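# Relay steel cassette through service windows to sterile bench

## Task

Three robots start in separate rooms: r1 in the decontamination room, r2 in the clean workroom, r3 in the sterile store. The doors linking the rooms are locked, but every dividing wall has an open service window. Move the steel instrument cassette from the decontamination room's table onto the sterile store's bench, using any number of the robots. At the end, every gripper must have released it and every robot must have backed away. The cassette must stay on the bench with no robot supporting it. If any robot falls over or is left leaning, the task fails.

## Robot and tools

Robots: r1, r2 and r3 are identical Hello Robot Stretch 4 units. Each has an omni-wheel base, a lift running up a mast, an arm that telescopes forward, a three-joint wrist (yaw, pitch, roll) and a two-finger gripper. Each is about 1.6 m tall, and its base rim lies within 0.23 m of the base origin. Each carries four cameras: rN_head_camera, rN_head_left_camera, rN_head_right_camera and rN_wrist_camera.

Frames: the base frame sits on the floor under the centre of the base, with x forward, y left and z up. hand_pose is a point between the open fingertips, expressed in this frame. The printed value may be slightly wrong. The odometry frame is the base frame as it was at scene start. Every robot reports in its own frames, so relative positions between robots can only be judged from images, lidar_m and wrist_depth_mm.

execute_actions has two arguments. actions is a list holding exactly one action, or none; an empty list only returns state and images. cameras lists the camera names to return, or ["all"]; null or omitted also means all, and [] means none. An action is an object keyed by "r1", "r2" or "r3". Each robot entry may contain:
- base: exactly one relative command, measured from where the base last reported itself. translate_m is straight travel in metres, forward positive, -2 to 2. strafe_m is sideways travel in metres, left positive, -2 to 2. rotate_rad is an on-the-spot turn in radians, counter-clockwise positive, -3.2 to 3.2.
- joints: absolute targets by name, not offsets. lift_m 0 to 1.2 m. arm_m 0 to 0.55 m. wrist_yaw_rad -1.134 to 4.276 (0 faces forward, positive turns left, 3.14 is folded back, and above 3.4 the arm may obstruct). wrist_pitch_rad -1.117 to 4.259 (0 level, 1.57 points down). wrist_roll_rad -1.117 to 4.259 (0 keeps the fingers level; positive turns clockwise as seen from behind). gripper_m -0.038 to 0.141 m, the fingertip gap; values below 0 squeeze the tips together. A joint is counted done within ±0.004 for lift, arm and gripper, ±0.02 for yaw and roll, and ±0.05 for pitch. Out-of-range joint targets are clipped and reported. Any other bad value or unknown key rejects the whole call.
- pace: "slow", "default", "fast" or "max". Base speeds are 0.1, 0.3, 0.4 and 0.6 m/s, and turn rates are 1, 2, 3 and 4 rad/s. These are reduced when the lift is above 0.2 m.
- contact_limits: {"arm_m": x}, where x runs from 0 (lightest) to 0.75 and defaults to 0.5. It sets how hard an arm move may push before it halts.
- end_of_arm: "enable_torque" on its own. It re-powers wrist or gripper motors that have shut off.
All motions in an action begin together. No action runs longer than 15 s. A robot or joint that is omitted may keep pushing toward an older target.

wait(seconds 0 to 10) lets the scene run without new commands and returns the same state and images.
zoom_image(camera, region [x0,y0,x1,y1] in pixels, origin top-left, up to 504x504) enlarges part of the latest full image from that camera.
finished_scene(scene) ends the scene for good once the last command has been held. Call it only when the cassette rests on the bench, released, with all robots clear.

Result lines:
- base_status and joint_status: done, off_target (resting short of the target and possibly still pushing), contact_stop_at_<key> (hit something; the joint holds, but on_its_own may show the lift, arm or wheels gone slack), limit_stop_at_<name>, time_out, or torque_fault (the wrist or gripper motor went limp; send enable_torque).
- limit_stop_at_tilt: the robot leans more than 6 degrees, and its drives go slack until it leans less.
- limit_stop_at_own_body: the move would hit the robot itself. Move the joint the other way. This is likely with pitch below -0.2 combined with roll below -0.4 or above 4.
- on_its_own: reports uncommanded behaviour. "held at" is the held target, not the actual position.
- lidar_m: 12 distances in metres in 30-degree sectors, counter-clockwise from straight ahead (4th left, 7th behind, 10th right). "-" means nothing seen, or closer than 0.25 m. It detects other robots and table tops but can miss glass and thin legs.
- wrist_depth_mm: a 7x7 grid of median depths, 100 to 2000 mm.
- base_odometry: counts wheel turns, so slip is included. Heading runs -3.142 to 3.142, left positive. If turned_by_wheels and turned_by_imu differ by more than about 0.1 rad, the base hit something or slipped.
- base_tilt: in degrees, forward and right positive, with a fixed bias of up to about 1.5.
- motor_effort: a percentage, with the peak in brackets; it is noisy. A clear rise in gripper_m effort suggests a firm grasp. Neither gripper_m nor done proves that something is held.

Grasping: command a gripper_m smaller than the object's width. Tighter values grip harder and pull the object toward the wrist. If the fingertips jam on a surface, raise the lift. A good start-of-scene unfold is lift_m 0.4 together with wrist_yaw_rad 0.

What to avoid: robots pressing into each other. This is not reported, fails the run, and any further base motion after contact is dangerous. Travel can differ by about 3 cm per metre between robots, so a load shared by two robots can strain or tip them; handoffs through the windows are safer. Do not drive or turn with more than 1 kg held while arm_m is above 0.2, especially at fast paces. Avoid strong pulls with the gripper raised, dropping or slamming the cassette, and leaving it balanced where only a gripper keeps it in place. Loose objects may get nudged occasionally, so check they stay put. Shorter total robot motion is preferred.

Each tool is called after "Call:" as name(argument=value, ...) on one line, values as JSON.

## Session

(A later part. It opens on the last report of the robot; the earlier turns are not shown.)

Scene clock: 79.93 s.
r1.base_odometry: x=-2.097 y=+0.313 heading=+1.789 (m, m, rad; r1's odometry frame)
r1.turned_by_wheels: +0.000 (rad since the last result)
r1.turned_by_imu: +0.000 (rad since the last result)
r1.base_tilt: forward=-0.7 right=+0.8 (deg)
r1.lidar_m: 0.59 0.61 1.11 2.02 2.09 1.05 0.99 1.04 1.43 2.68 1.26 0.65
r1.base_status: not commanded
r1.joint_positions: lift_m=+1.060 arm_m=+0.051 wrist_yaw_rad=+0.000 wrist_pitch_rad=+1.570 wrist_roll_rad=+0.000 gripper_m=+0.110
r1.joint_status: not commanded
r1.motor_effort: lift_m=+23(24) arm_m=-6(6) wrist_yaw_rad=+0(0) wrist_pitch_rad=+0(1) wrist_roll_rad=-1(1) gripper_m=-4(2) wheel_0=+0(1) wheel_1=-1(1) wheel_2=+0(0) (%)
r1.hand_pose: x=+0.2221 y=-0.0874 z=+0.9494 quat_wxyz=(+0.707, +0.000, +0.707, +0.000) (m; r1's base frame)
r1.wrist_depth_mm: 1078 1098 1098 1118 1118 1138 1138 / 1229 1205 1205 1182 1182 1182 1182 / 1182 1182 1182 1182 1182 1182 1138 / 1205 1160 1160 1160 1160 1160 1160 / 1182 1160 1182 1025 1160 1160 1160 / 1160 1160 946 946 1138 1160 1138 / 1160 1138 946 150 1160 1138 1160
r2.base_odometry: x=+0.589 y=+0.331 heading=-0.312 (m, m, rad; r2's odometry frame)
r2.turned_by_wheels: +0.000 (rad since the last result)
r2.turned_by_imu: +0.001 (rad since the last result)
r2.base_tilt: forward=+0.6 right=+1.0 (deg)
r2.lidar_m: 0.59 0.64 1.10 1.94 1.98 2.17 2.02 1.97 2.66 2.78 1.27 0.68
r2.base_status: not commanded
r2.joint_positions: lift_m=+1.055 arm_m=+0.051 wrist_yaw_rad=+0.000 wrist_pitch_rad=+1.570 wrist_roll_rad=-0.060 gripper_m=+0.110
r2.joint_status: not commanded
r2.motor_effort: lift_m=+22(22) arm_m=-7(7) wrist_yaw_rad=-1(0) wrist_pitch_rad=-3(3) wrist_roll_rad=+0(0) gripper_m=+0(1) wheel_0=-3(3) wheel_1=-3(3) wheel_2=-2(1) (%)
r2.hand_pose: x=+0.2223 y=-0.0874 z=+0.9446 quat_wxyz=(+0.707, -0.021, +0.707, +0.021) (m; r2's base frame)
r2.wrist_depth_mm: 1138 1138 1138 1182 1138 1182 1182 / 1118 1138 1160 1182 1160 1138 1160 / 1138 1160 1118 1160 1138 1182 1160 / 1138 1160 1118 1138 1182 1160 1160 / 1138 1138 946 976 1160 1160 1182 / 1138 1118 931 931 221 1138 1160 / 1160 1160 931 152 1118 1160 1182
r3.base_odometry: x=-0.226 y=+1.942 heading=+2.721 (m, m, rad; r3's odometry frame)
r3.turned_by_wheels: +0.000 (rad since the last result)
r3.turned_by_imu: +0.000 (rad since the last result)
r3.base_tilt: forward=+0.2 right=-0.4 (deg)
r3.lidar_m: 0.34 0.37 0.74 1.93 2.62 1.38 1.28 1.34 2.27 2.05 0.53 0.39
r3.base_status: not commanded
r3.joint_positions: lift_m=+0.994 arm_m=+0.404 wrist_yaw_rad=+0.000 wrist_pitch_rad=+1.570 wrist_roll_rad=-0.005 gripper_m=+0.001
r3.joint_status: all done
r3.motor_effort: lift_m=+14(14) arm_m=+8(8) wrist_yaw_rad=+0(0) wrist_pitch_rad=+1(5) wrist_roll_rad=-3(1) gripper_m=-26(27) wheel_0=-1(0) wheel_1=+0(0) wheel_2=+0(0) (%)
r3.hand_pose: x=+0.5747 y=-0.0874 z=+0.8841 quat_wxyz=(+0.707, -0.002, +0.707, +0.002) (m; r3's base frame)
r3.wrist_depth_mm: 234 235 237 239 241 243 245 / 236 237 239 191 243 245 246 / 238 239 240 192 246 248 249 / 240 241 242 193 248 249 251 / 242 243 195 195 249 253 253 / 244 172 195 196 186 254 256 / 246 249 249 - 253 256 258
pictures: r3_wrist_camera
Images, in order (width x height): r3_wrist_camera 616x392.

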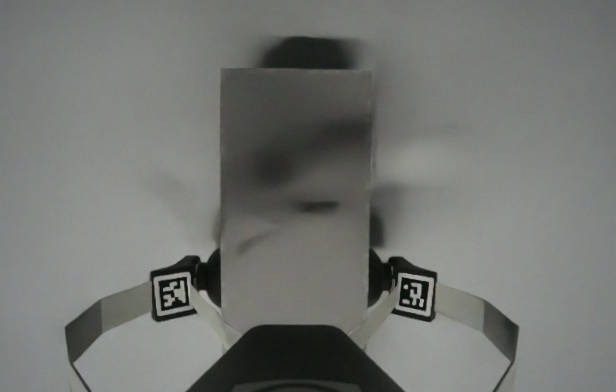

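Call:
execute_actions(actions=[{"r3":{"base":{"translate_m":-0.92},"joints":{"lift_m":1.02,"arm_m":0.15}}}], cameras=[])

Call:
execute_actions(actions=[{"r3":{"base":{"rotate_rad":2.9}}}], cameras=["r3_wrist_camera","r3_head_right_camera"])

Scene clock: 84.97 s.
r1.base_odometry: x=-2.097 y=+0.313 heading=+1.789 (m, m, rad; r1's odometry frame)
r1.turned_by_wheels: +0.000 (rad since the last result)
r1.turned_by_imu: +0.001 (rad since the last result)
r1.base_tilt: forward=-0.6 right=+0.7 (deg)
r1.lidar_m: 0.58 0.61 1.09 2.02 2.07 1.07 0.97 1.05 1.43 2.71 1.22 0.65
r1.base_status: not commanded
r1.joint_positions: lift_m=+1.060 arm_m=+0.051 wrist_yaw_rad=+0.000 wrist_pitch_rad=+1.570 wrist_roll_rad=+0.000 gripper_m=+0.110
r1.joint_status: not commanded
r1.motor_effort: lift_m=+24(24) arm_m=-6(6) wrist_yaw_rad=+1(0) wrist_pitch_rad=+0(1) wrist_roll_rad=-2(1) gripper_m=-1(1) wheel_0=+1(1) wheel_1=-1(1) wheel_2=+0(0) (%)
r1.hand_pose: x=+0.2221 y=-0.0874 z=+0.9494 quat_wxyz=(+0.707, +0.000, +0.707, +0.000) (m; r1's base frame)
r1.wrist_depth_mm: 1098 1098 1098 1118 1138 1138 1160 / 1205 1205 1205 1205 1182 1182 1182 / 1205 1182 1182 1160 1182 1182 1182 / 1205 1182 1182 1182 1182 1160 1182 / 1182 1182 1160 1025 1160 1160 1138 / 1182 1182 946 946 1160 1160 1138 / 1160 1160 931 150 1138 1138 1138
r2.base_odometry: x=+0.589 y=+0.331 heading=-0.312 (m, m, rad; r2's odometry frame)
r2.turned_by_wheels: +0.000 (rad since the last result)
r2.turned_by_imu: +0.002 (rad since the last result)
r2.base_tilt: forward=+0.6 right=+1.0 (deg)
r2.lidar_m: 0.59 0.60 1.10 1.94 1.99 2.20 2.03 1.95 2.66 2.79 1.27 0.66
r2.base_status: not commanded
r2.joint_positions: lift_m=+1.055 arm_m=+0.051 wrist_yaw_rad=+0.000 wrist_pitch_rad=+1.570 wrist_roll_rad=-0.060 gripper_m=+0.110
r2.joint_status: not commanded
r2.motor_effort: lift_m=+22(22) arm_m=-7(7) wrist_yaw_rad=+0(1) wrist_pitch_rad=-3(2) wrist_roll_rad=+0(0) gripper_m=+0(1) wheel_0=-3(3) wheel_1=-3(3) wheel_2=-1(1) (%)
r2.hand_pose: x=+0.2223 y=-0.0874 z=+0.9446 quat_wxyz=(+0.707, -0.021, +0.707, +0.021) (m; r2's base frame)
r2.wrist_depth_mm: 1118 1118 1138 1160 1118 1182 1160 / 1160 1160 1138 1182 1182 1160 1160 / 1138 1138 1160 1118 1160 1182 1182 / 1118 1138 1138 1138 1138 1182 1160 / 1138 1138 946 960 1138 1160 1160 / 1118 1118 946 931 221 1138 1182 / 1118 1118 931 152 1160 1182 1160
r3.base_odometry: x=+0.614 y=+1.566 heading=+2.721 (m, m, rad; r3's odometry frame)
r3.turned_by_wheels: +0.000 (rad since the last result)
r3.turned_by_imu: +0.003 (rad since the last result)
r3.base_tilt: forward=+0.1 right=-0.4 (deg)
r3.lidar_m: 1.25 1.47 1.99 2.50 0.58 0.41 0.37 0.43 0.55 2.15 2.06 0.25
r3.base_status: done
r3.joint_positions: lift_m=+1.020 arm_m=+0.151 wrist_yaw_rad=+0.000 wrist_pitch_rad=+1.570 wrist_roll_rad=-0.005 gripper_m=+0.001
r3.joint_status: all done
r3.motor_effort: lift_m=+24(24) arm_m=-8(10) wrist_yaw_rad=+1(1) wrist_pitch_rad=+1(4) wrist_roll_rad=-2(2) gripper_m=-27(26) wheel_0=+0(5) wheel_1=+1(5) wheel_2=-1(9) (%)
r3.hand_pose: x=+0.3224 y=-0.0874 z=+0.9092 quat_wxyz=(+0.707, -0.002, +0.707, +0.002) (m; r3's base frame)
r3.wrist_depth_mm: 1118 1118 1118 1118 1138 1138 1160 / 1118 1118 1138 191 1138 1138 1160 / 1118 1118 191 192 1160 1160 1182 / 1138 1138 193 193 1160 1182 1182 / 1138 1138 195 195 1182 1160 1205 / 1160 171 195 196 186 1205 1205 / 1160 1160 960 - 1205 1205 1205
pictures: none
No camera images: the call's "cameras" was empty. Leave "cameras" out to get every camera's image.

Scene clock: 88.13 s.
r1.base_odometry: x=-2.097 y=+0.313 heading=+1.789 (m, m, rad; r1's odometry frame)
r1.turned_by_wheels: +0.000 (rad since the last result)
r1.turned_by_imu: +0.001 (rad since the last result)
r1.base_tilt: forward=-0.7 right=+0.8 (deg)
r1.lidar_m: 0.60 0.64 1.10 2.03 2.08 1.08 0.97 1.04 1.43 2.70 1.22 0.64
r1.base_status: not commanded
r1.joint_positions: lift_m=+1.060 arm_m=+0.051 wrist_yaw_rad=+0.000 wrist_pitch_rad=+1.570 wrist_roll_rad=+0.000 gripper_m=+0.110
r1.joint_status: not commanded
r1.motor_effort: lift_m=+24(24) arm_m=-6(6) wrist_yaw_rad=+2(0) wrist_pitch_rad=+0(0) wrist_roll_rad=+0(1) gripper_m=-2(2) wheel_0=+1(0) wheel_1=-1(1) wheel_2=+0(0) (%)
r1.hand_pose: x=+0.2221 y=-0.0874 z=+0.9494 quat_wxyz=(+0.707, +0.000, +0.707, +0.000) (m; r1's base frame)
r1.wrist_depth_mm: 1078 1118 1118 1098 1098 1138 1160 / 1182 1205 1205 1229 1205 1205 1182 / 1205 1160 1182 1182 1205 1182 1160 / 1205 1205 1182 1205 1160 1182 1160 / 1182 1160 1182 1025 1160 1182 1160 / 1182 1182 946 946 1160 1138 1138 / 1160 1160 931 150 1138 1138 1138
r2.base_odometry: x=+0.589 y=+0.331 heading=-0.312 (m, m, rad; r2's odometry frame)
r2.turned_by_wheels: +0.000 (rad since the last result)
r2.turned_by_imu: +0.001 (rad since the last result)
r2.base_tilt: forward=+0.6 right=+1.0 (deg)
r2.lidar_m: 0.60 0.62 1.09 1.94 2.00 2.17 2.04 1.93 2.64 2.78 1.25 0.67
r2.base_status: not commanded
r2.joint_positions: lift_m=+1.055 arm_m=+0.051 wrist_yaw_rad=+0.000 wrist_pitch_rad=+1.570 wrist_roll_rad=-0.060 gripper_m=+0.110
r2.joint_status: not commanded
r2.motor_effort: lift_m=+22(22) arm_m=-7(7) wrist_yaw_rad=+0(0) wrist_pitch_rad=-1(4) wrist_roll_rad=+0(0) gripper_m=-1(0) wheel_0=-3(3) wheel_1=-3(3) wheel_2=-1(2) (%)
r2.hand_pose: x=+0.2223 y=-0.0874 z=+0.9446 quat_wxyz=(+0.707, -0.021, +0.707, +0.021) (m; r2's base frame)
r2.wrist_depth_mm: 1160 1138 1160 1138 1138 1138 1160 / 1160 1138 1182 1160 1138 1182 1182 / 1138 1118 1138 1138 1160 1182 1160 / 1138 1160 1138 1138 1160 1160 1160 / 1138 1118 946 960 1138 1160 1160 / 1118 1118 931 931 220 1138 1182 / 1138 1118 931 151 1138 1160 1160
r3.base_odometry: x=+0.614 y=+1.566 heading=-0.663 (m, m, rad; r3's odometry frame)
r3.turned_by_wheels: +2.900 (rad since the last result)
r3.turned_by_imu: +2.866 (rad since the last result)
r3.base_tilt: forward=+0.2 right=-0.4 (deg)
r3.lidar_m: 0.37 0.38 0.46 2.18 2.18 1.63 1.28 1.27 1.65 2.53 0.78 0.25
r3.base_status: done
r3.joint_positions: lift_m=+1.020 arm_m=+0.151 wrist_yaw_rad=+0.000 wrist_pitch_rad=+1.570 wrist_roll_rad=-0.005 gripper_m=+0.001
r3.joint_status: not commanded
r3.motor_effort: lift_m=+23(24) arm_m=-8(8) wrist_yaw_rad=+0(0) wrist_pitch_rad=+4(1) wrist_roll_rad=-3(4) gripper_m=-27(28) wheel_0=-2(6) wheel_1=+0(5) wheel_2=-1(7) (%)
r3.hand_pose: x=+0.3226 y=-0.0874 z=+0.9093 quat_wxyz=(+0.707, -0.002, +0.707, +0.002) (m; r3's base frame)
r3.wrist_depth_mm: 357 359 364 366 368 373 373 / 359 362 366 190 373 1160 1182 / 364 366 366 192 1160 1160 1138 / 1118 1138 1138 194 1182 1160 1182 / 1138 1160 194 195 1160 1182 1182 / 1138 171 195 196 186 1182 1205 / 1160 1182 976 - 1205 1205 1205
pictures: r3_head_right_camera, r3_wrist_camera
Images, in order (width x height): r3_head_right_camera 420x672, r3_wrist_camera 616x392.

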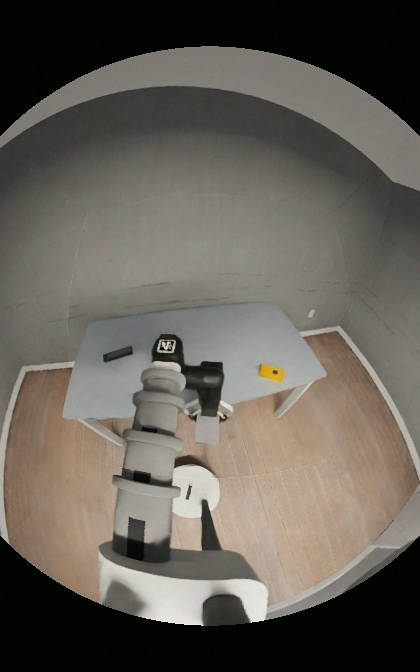

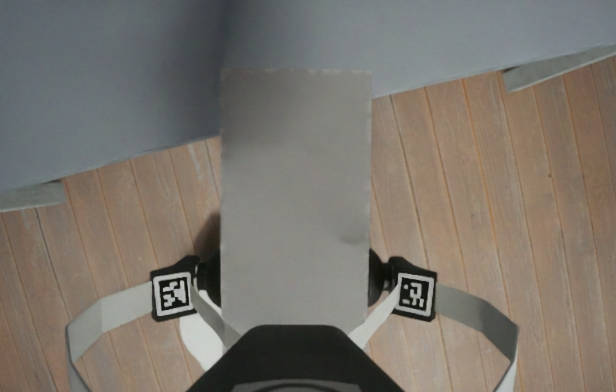

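Call:
execute_actions(actions=[{"r3":{"joints":{"lift_m":0.899,"arm_m":0.5}}}], cameras=[])

Call:
execute_actions(actions=[{"r3":{"joints":{"gripper_m":0.11}}}], cameras=["r3_wrist_camera"])

Call:
execute_actions(actions=[{"r3":{"joints":{"lift_m":0.955},"pace":"fast"}}], cameras=[])

Call:
execute_actions(actions=[{"r3":{"base":{"translate_m":-0.4},"joints":{"arm_m":0.02},"pace":"fast"}}], cameras=["r3_head_right_camera"])

Scene clock: 90.90 s.
r1.base_odometry: x=-2.097 y=+0.313 heading=+1.789 (m, m, rad; r1's odometry frame)
r1.turned_by_wheels: +0.000 (rad since the last result)
r1.turned_by_imu: +0.001 (rad since the last result)
r1.base_tilt: forward=-0.6 right=+0.9 (deg)
r1.lidar_m: 0.61 0.64 1.10 2.02 2.10 1.07 0.98 1.06 1.42 2.70 1.26 0.67
r1.base_status: not commanded
r1.joint_positions: lift_m=+1.060 arm_m=+0.051 wrist_yaw_rad=+0.000 wrist_pitch_rad=+1.570 wrist_roll_rad=+0.000 gripper_m=+0.110
r1.joint_status: not commanded
r1.motor_effort: lift_m=+24(24) arm_m=-6(6) wrist_yaw_rad=+1(1) wrist_pitch_rad=+0(1) wrist_roll_rad=-2(1) gripper_m=+0(0) wheel_0=+0(0) wheel_1=-1(1) wheel_2=+0(0) (%)
r1.hand_pose: x=+0.2221 y=-0.0874 z=+0.9494 quat_wxyz=(+0.707, +0.000, +0.707, +0.000) (m; r1's base frame)
r1.wrist_depth_mm: 1098 1098 1118 1098 1118 1118 1138 / 1205 1205 1205 1205 1182 1182 1160 / 1205 1182 1160 1182 1160 1182 1182 / 1205 1182 1160 1160 1182 1182 1160 / 1182 1182 1160 1025 1160 1138 1182 / 1182 1160 946 931 1138 1160 1138 / 1160 1182 946 150 1138 1138 1138
r2.base_odometry: x=+0.589 y=+0.331 heading=-0.312 (m, m, rad; r2's odometry frame)
r2.turned_by_wheels: +0.000 (rad since the last result)
r2.turned_by_imu: +0.001 (rad since the last result)
r2.base_tilt: forward=+0.6 right=+1.0 (deg)
r2.lidar_m: 0.59 0.63 1.10 1.96 2.00 2.19 2.03 1.93 2.68 2.79 1.25 0.65
r2.base_status: not commanded
r2.joint_positions: lift_m=+1.055 arm_m=+0.051 wrist_yaw_rad=+0.000 wrist_pitch_rad=+1.570 wrist_roll_rad=-0.060 gripper_m=+0.110
r2.joint_status: not commanded
r2.motor_effort: lift_m=+23(22) arm_m=-7(7) wrist_yaw_rad=+0(0) wrist_pitch_rad=-3(3) wrist_roll_rad=+0(0) gripper_m=+0(1) wheel_0=-3(3) wheel_1=-3(3) wheel_2=-2(1) (%)
r2.hand_pose: x=+0.2223 y=-0.0874 z=+0.9446 quat_wxyz=(+0.707, -0.021, +0.707, +0.021) (m; r2's base frame)
r2.wrist_depth_mm: 1138 1138 1098 1118 1160 1160 1138 / 1160 1138 1160 1138 1160 1160 1182 / 1160 1098 1138 1160 1160 1182 1182 / 1118 1118 1182 1138 1160 1160 1160 / 1138 1138 946 960 1138 1138 1160 / 1138 1138 904 931 221 1160 1160 / 1138 1118 931 151 1182 1160 1160
r3.base_odometry: x=+0.614 y=+1.566 heading=-0.663 (m, m, rad; r3's odometry frame)
r3.turned_by_wheels: +0.000 (rad since the last result)
r3.turned_by_imu: +0.000 (rad since the last result)
r3.base_tilt: forward=+0.1 right=-0.4 (deg)
r3.lidar_m: 0.37 0.39 0.47 2.17 2.16 1.65 1.24 1.27 1.69 2.51 0.77 0.45
r3.base_status: not commanded
r3.joint_positions: lift_m=+0.899 arm_m=+0.499 wrist_yaw_rad=+0.000 wrist_pitch_rad=+1.570 wrist_roll_rad=-0.005 gripper_m=+0.001
r3.joint_status: all done
r3.motor_effort: lift_m=+14(20) arm_m=+8(9) wrist_yaw_rad=+0(0) wrist_pitch_rad=+2(1) wrist_roll_rad=-2(1) gripper_m=-27(29) wheel_0=-2(2) wheel_1=+0(0) wheel_2=-1(2) (%)
r3.hand_pose: x=+0.6698 y=-0.0874 z=+0.7890 quat_wxyz=(+0.707, -0.002, +0.707, +0.002) (m; r3's base frame)
r3.wrist_depth_mm: 240 241 244 245 247 250 251 / 242 244 245 190 250 251 253 / 244 247 247 193 252 254 256 / 246 248 249 193 254 256 258 / 249 251 195 195 256 259 260 / 250 172 195 196 187 259 263 / 252 255 256 - 262 263 265
pictures: none
No camera images: the call's "cameras" was empty. Leave "cameras" out to get every camera's image.

Scene clock: 92.83 s.
r1.base_odometry: x=-2.097 y=+0.313 heading=+1.789 (m, m, rad; r1's odometry frame)
r1.turned_by_wheels: +0.000 (rad since the last result)
r1.turned_by_imu: +0.000 (rad since the last result)
r1.base_tilt: forward=-1.0 right=+1.0 (deg)
r1.lidar_m: 0.59 0.60 1.09 2.02 2.10 1.06 0.99 1.05 1.43 2.68 1.24 0.64
r1.base_status: not commanded
r1.joint_positions: lift_m=+1.060 arm_m=+0.051 wrist_yaw_rad=+0.000 wrist_pitch_rad=+1.570 wrist_roll_rad=+0.000 gripper_m=+0.110
r1.joint_status: not commanded
r1.motor_effort: lift_m=+24(24) arm_m=-6(6) wrist_yaw_rad=-1(0) wrist_pitch_rad=+1(1) wrist_roll_rad=-1(2) gripper_m=-2(3) wheel_0=+0(0) wheel_1=-1(1) wheel_2=+0(0) (%)
r1.hand_pose: x=+0.2221 y=-0.0874 z=+0.9494 quat_wxyz=(+0.707, +0.000, +0.707, +0.000) (m; r1's base frame)
r1.wrist_depth_mm: 1078 1098 1118 1098 1118 1138 1138 / 1205 1205 1182 1205 1182 1205 1182 / 1205 1205 1205 1182 1182 1182 1160 / 1205 1160 1182 1182 1160 1160 1160 / 1182 1182 1182 1025 1160 1182 1160 / 1182 1182 960 946 1138 1138 1138 / 1138 1160 946 150 1138 1118 1138
r2.base_odometry: x=+0.589 y=+0.331 heading=-0.312 (m, m, rad; r2's odometry frame)
r2.turned_by_wheels: +0.000 (rad since the last result)
r2.turned_by_imu: +0.001 (rad since the last result)
r2.base_tilt: forward=+0.6 right=+1.0 (deg)
r2.lidar_m: 0.57 0.63 1.08 1.94 2.00 2.19 2.01 1.94 2.67 2.78 1.27 0.67
r2.base_status: not commanded
r2.joint_positions: lift_m=+1.055 arm_m=+0.051 wrist_yaw_rad=+0.000 wrist_pitch_rad=+1.570 wrist_roll_rad=-0.060 gripper_m=+0.110
r2.joint_status: not commanded
r2.motor_effort: lift_m=+22(22) arm_m=-7(7) wrist_yaw_rad=+0(0) wrist_pitch_rad=-4(3) wrist_roll_rad=+0(1) gripper_m=-2(1) wheel_0=-3(3) wheel_1=-3(3) wheel_2=-1(1) (%)
r2.hand_pose: x=+0.2223 y=-0.0874 z=+0.9446 quat_wxyz=(+0.707, -0.021, +0.707, +0.021) (m; r2's base frame)
r2.wrist_depth_mm: 1138 1138 1160 1138 1160 1138 1160 / 1160 1138 1160 1138 1138 1160 1138 / 1138 1138 1160 1160 1160 1182 1182 / 1138 1138 1138 1160 1138 1182 1138 / 1138 1118 946 976 1138 1138 1118 / 1118 1118 931 931 220 1160 1160 / 1098 1118 917 151 1160 1138 1160
r3.base_odometry: x=+0.614 y=+1.566 heading=-0.663 (m, m, rad; r3's odometry frame)
r3.turned_by_wheels: +0.000 (rad since the last result)
r3.turned_by_imu: +0.000 (rad since the last result)
r3.base_tilt: forward=+0.2 right=-0.3 (deg)
r3.lidar_m: 0.36 0.37 0.46 2.18 2.20 1.62 1.26 1.27 1.72 2.51 0.76 0.45
r3.base_status: not commanded
r3.joint_positions: lift_m=+0.899 arm_m=+0.499 wrist_yaw_rad=+0.000 wrist_pitch_rad=+1.570 wrist_roll_rad=-0.005 gripper_m=+0.110
r3.joint_status: all done
r3.motor_effort: lift_m=+14(14) arm_m=+8(8) wrist_yaw_rad=+0(0) wrist_pitch_rad=+2(3) wrist_roll_rad=-1(1) gripper_m=-1(30) wheel_0=-2(2) wheel_1=+0(0) wheel_2=-1(1) (%)
r3.hand_pose: x=+0.6697 y=-0.0874 z=+0.7890 quat_wxyz=(+0.707, -0.002, +0.707, +0.002) (m; r3's base frame)
r3.wrist_depth_mm: 241 243 245 247 249 251 252 / 243 245 247 247 250 252 254 / 245 247 248 219 253 255 256 / 247 249 250 221 255 257 259 / 249 251 222 224 256 260 262 / 252 253 224 224 228 263 263 / 254 255 257 - 262 265 266
pictures: r3_wrist_camera
Images, in order (width x height): r3_wrist_camera 616x392.

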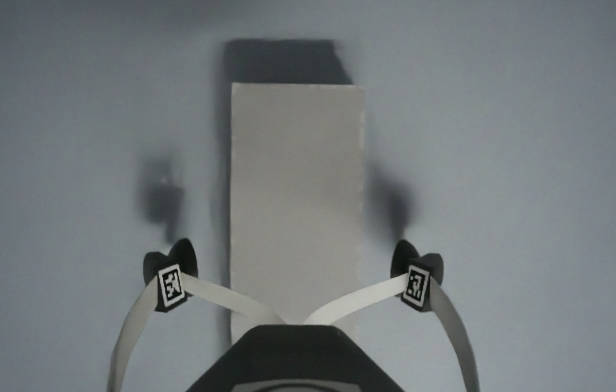

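Scene clock: 93.80 s.
r1.base_odometry: x=-2.097 y=+0.313 heading=+1.789 (m, m, rad; r1's odometry frame)
r1.turned_by_wheels: +0.000 (rad since the last result)
r1.turned_by_imu: +0.000 (rad since the last result)
r1.base_tilt: forward=-0.9 right=+0.8 (deg)
r1.lidar_m: 0.59 0.63 1.12 2.03 2.08 1.03 0.95 1.06 1.42 2.69 1.19 0.63
r1.base_status: not commanded
r1.joint_positions: lift_m=+1.060 arm_m=+0.051 wrist_yaw_rad=+0.000 wrist_pitch_rad=+1.570 wrist_roll_rad=+0.000 gripper_m=+0.110
r1.joint_status: not commanded
r1.motor_effort: lift_m=+24(24) arm_m=-6(6) wrist_yaw_rad=+1(2) wrist_pitch_rad=+0(1) wrist_roll_rad=+0(2) gripper_m=-1(1) wheel_0=+0(1) wheel_1=-1(1) wheel_2=+0(0) (%)
r1.hand_pose: x=+0.2221 y=-0.0874 z=+0.9494 quat_wxyz=(+0.707, +0.000, +0.707, +0.000) (m; r1's base frame)
r1.wrist_depth_mm: 1078 1118 1098 1118 1118 1118 1160 / 1205 1205 1205 1205 1182 1182 1205 / 1205 1205 1205 1182 1182 1182 1160 / 1182 1182 1182 1160 1182 1182 1160 / 1182 1182 1205 1042 1160 1138 1138 / 1182 1160 946 946 1160 1160 1138 / 1182 1160 946 150 1138 1138 1138
r2.base_odometry: x=+0.589 y=+0.331 heading=-0.312 (m, m, rad; r2's odometry frame)
r2.turned_by_wheels: +0.000 (rad since the last result)
r2.turned_by_imu: +0.000 (rad since the last result)
r2.base_tilt: forward=+0.6 right=+1.0 (deg)
r2.lidar_m: 0.61 0.65 1.11 1.94 1.99 2.18 2.02 1.94 2.64 2.77 1.24 0.67
r2.base_status: not commanded
r2.joint_positions: lift_m=+1.055 arm_m=+0.051 wrist_yaw_rad=+0.000 wrist_pitch_rad=+1.570 wrist_roll_rad=-0.060 gripper_m=+0.110
r2.joint_status: not commanded
r2.motor_effort: lift_m=+22(22) arm_m=-7(7) wrist_yaw_rad=+0(0) wrist_pitch_rad=-2(3) wrist_roll_rad=+0(0) gripper_m=+0(1) wheel_0=-3(3) wheel_1=-3(3) wheel_2=-1(1) (%)
r2.hand_pose: x=+0.2223 y=-0.0874 z=+0.9446 quat_wxyz=(+0.707, -0.021, +0.707, +0.021) (m; r2's base frame)
r2.wrist_depth_mm: 1138 1118 1138 1138 1138 1160 1138 / 1160 1138 1138 1160 1118 1182 1182 / 1118 1138 1138 1138 1160 1160 1138 / 1138 1138 1160 1138 1118 1182 1160 / 1118 1118 946 960 1160 1138 1160 / 1138 1118 946 931 221 1182 1160 / 1118 1138 931 152 1160 1138 1138
r3.base_odometry: x=+0.614 y=+1.566 heading=-0.663 (m, m, rad; r3's odometry frame)
r3.turned_by_wheels: +0.000 (rad since the last result)
r3.turned_by_imu: +0.000 (rad since the last result)
r3.base_tilt: forward=+0.2 right=-0.4 (deg)
r3.lidar_m: 0.36 0.40 0.47 2.19 2.15 1.65 1.27 1.28 1.70 2.54 0.79 0.45
r3.base_status: not commanded
r3.joint_positions: lift_m=+0.955 arm_m=+0.499 wrist_yaw_rad=+0.000 wrist_pitch_rad=+1.570 wrist_roll_rad=-0.005 gripper_m=+0.110
r3.joint_status: all done
r3.motor_effort: lift_m=+23(23) arm_m=+8(8) wrist_yaw_rad=+0(0) wrist_pitch_rad=+2(1) wrist_roll_rad=-2(1) gripper_m=+0(1) wheel_0=-2(2) wheel_1=+0(0) wheel_2=-2(1) (%)
r3.hand_pose: x=+0.6697 y=-0.0874 z=+0.8443 quat_wxyz=(+0.707, -0.002, +0.707, +0.002) (m; r3's base frame)
r3.wrist_depth_mm: 294 297 300 301 303 306 307 / 297 298 300 301 306 307 309 / 300 301 303 274 309 310 314 / 303 304 306 276 312 312 317 / 304 306 307 279 312 317 320 / 307 309 281 279 317 319 322 / 309 310 314 - 322 322 324
pictures: none
No camera images: the call's "cameras" was empty. Leave "cameras" out to get every camera's image.

Scene clock: 96.37 s.
r1.base_odometry: x=-2.097 y=+0.313 heading=+1.789 (m, m, rad; r1's odometry frame)
r1.turned_by_wheels: +0.000 (rad since the last result)
r1.turned_by_imu: +0.001 (rad since the last result)
r1.base_tilt: forward=-0.7 right=+0.9 (deg)
r1.lidar_m: 0.58 0.62 1.13 2.02 2.07 1.05 0.97 1.07 1.40 2.70 1.23 0.66
r1.base_status: not commanded
r1.joint_positions: lift_m=+1.060 arm_m=+0.051 wrist_yaw_rad=+0.000 wrist_pitch_rad=+1.570 wrist_roll_rad=+0.000 gripper_m=+0.110
r1.joint_status: not commanded
r1.motor_effort: lift_m=+24(24) arm_m=-6(6) wrist_yaw_rad=+1(1) wrist_pitch_rad=+0(0) wrist_roll_rad=-2(2) gripper_m=-3(8) wheel_0=+1(0) wheel_1=-1(1) wheel_2=+0(0) (%)
r1.hand_pose: x=+0.2221 y=-0.0874 z=+0.9494 quat_wxyz=(+0.707, +0.000, +0.707, +0.000) (m; r1's base frame)
r1.wrist_depth_mm: 1078 1118 1098 1098 1118 1118 1138 / 1205 1205 1205 1182 1205 1182 1182 / 1205 1205 1205 1205 1160 1182 1182 / 1205 1182 1182 1160 1182 1160 1182 / 1182 1160 1182 1025 1138 1160 1138 / 1182 1182 931 946 1160 1160 1138 / 1160 1160 946 150 1160 1138 1138
r2.base_odometry: x=+0.589 y=+0.331 heading=-0.312 (m, m, rad; r2's odometry frame)
r2.turned_by_wheels: +0.000 (rad since the last result)
r2.turned_by_imu: +0.001 (rad since the last result)
r2.base_tilt: forward=+0.6 right=+1.0 (deg)
r2.lidar_m: 0.59 0.64 1.09 1.95 2.00 2.16 2.01 1.91 2.69 2.78 1.25 0.68
r2.base_status: not commanded
r2.joint_positions: lift_m=+1.055 arm_m=+0.051 wrist_yaw_rad=+0.000 wrist_pitch_rad=+1.570 wrist_roll_rad=-0.060 gripper_m=+0.110
r2.joint_status: not commanded
r2.motor_effort: lift_m=+22(22) arm_m=-7(7) wrist_yaw_rad=-1(0) wrist_pitch_rad=-2(3) wrist_roll_rad=+0(1) gripper_m=+0(1) wheel_0=-3(3) wheel_1=-3(3) wheel_2=-1(2) (%)
r2.hand_pose: x=+0.2223 y=-0.0874 z=+0.9446 quat_wxyz=(+0.707, -0.021, +0.707, +0.021) (m; r2's base frame)
r2.wrist_depth_mm: 1118 1138 1182 1160 1182 1138 1138 / 1160 1160 1138 1138 1160 1182 1138 / 1138 1138 1138 1138 1138 1182 1138 / 1118 1118 1160 1160 1138 1182 1160 / 1138 1138 946 976 1160 1160 1182 / 1118 1138 931 946 221 1138 1160 / 1118 1138 931 151 1138 1205 1160
r3.base_odometry: x=+0.299 y=+1.812 heading=-0.663 (m, m, rad; r3's odometry frame)
r3.turned_by_wheels: +0.000 (rad since the last result)
r3.turned_by_imu: +0.001 (rad since the last result)
r3.base_tilt: forward=+0.1 right=-0.3 (deg)
r3.lidar_m: 0.74 0.76 2.03 2.06 2.03 1.19 0.85 0.87 1.22 2.12 2.63 0.88
r3.base_status: done
r3.joint_positions: lift_m=+0.955 arm_m=+0.021 wrist_yaw_rad=+0.000 wrist_pitch_rad=+1.570 wrist_roll_rad=-0.005 gripper_m=+0.110
r3.joint_status: all done
r3.motor_effort: lift_m=+22(23) arm_m=-8(9) wrist_yaw_rad=+1(1) wrist_pitch_rad=+1(1) wrist_roll_rad=-3(0) gripper_m=+1(1) wheel_0=+0(6) wheel_1=+0(7) wheel_2=-1(10) (%)
r3.hand_pose: x=+0.1924 y=-0.0874 z=+0.8444 quat_wxyz=(+0.707, -0.002, +0.707, +0.002) (m; r3's base frame)
r3.wrist_depth_mm: 1025 1042 1042 1060 1098 1060 1078 / 1060 1042 1060 1078 1078 1078 1098 / 1060 1060 1078 1078 1098 1098 1118 / 1060 1060 1078 1098 1098 1118 1118 / 1078 1060 878 878 1118 1118 1118 / 1078 1098 878 866 1118 1118 1138 / 1078 1098 1098 - 1138 1138 1138
pictures: r3_head_right_camera
Images, in order (width x height): r3_head_right_camera 420x672.

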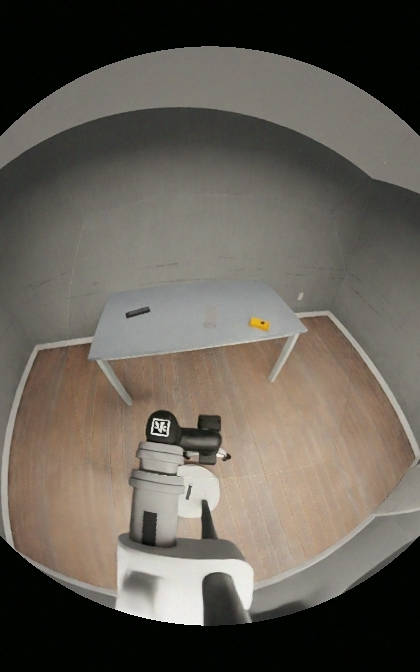

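Call:
finished_scene(scene=1)

The scene is finished: the task was done.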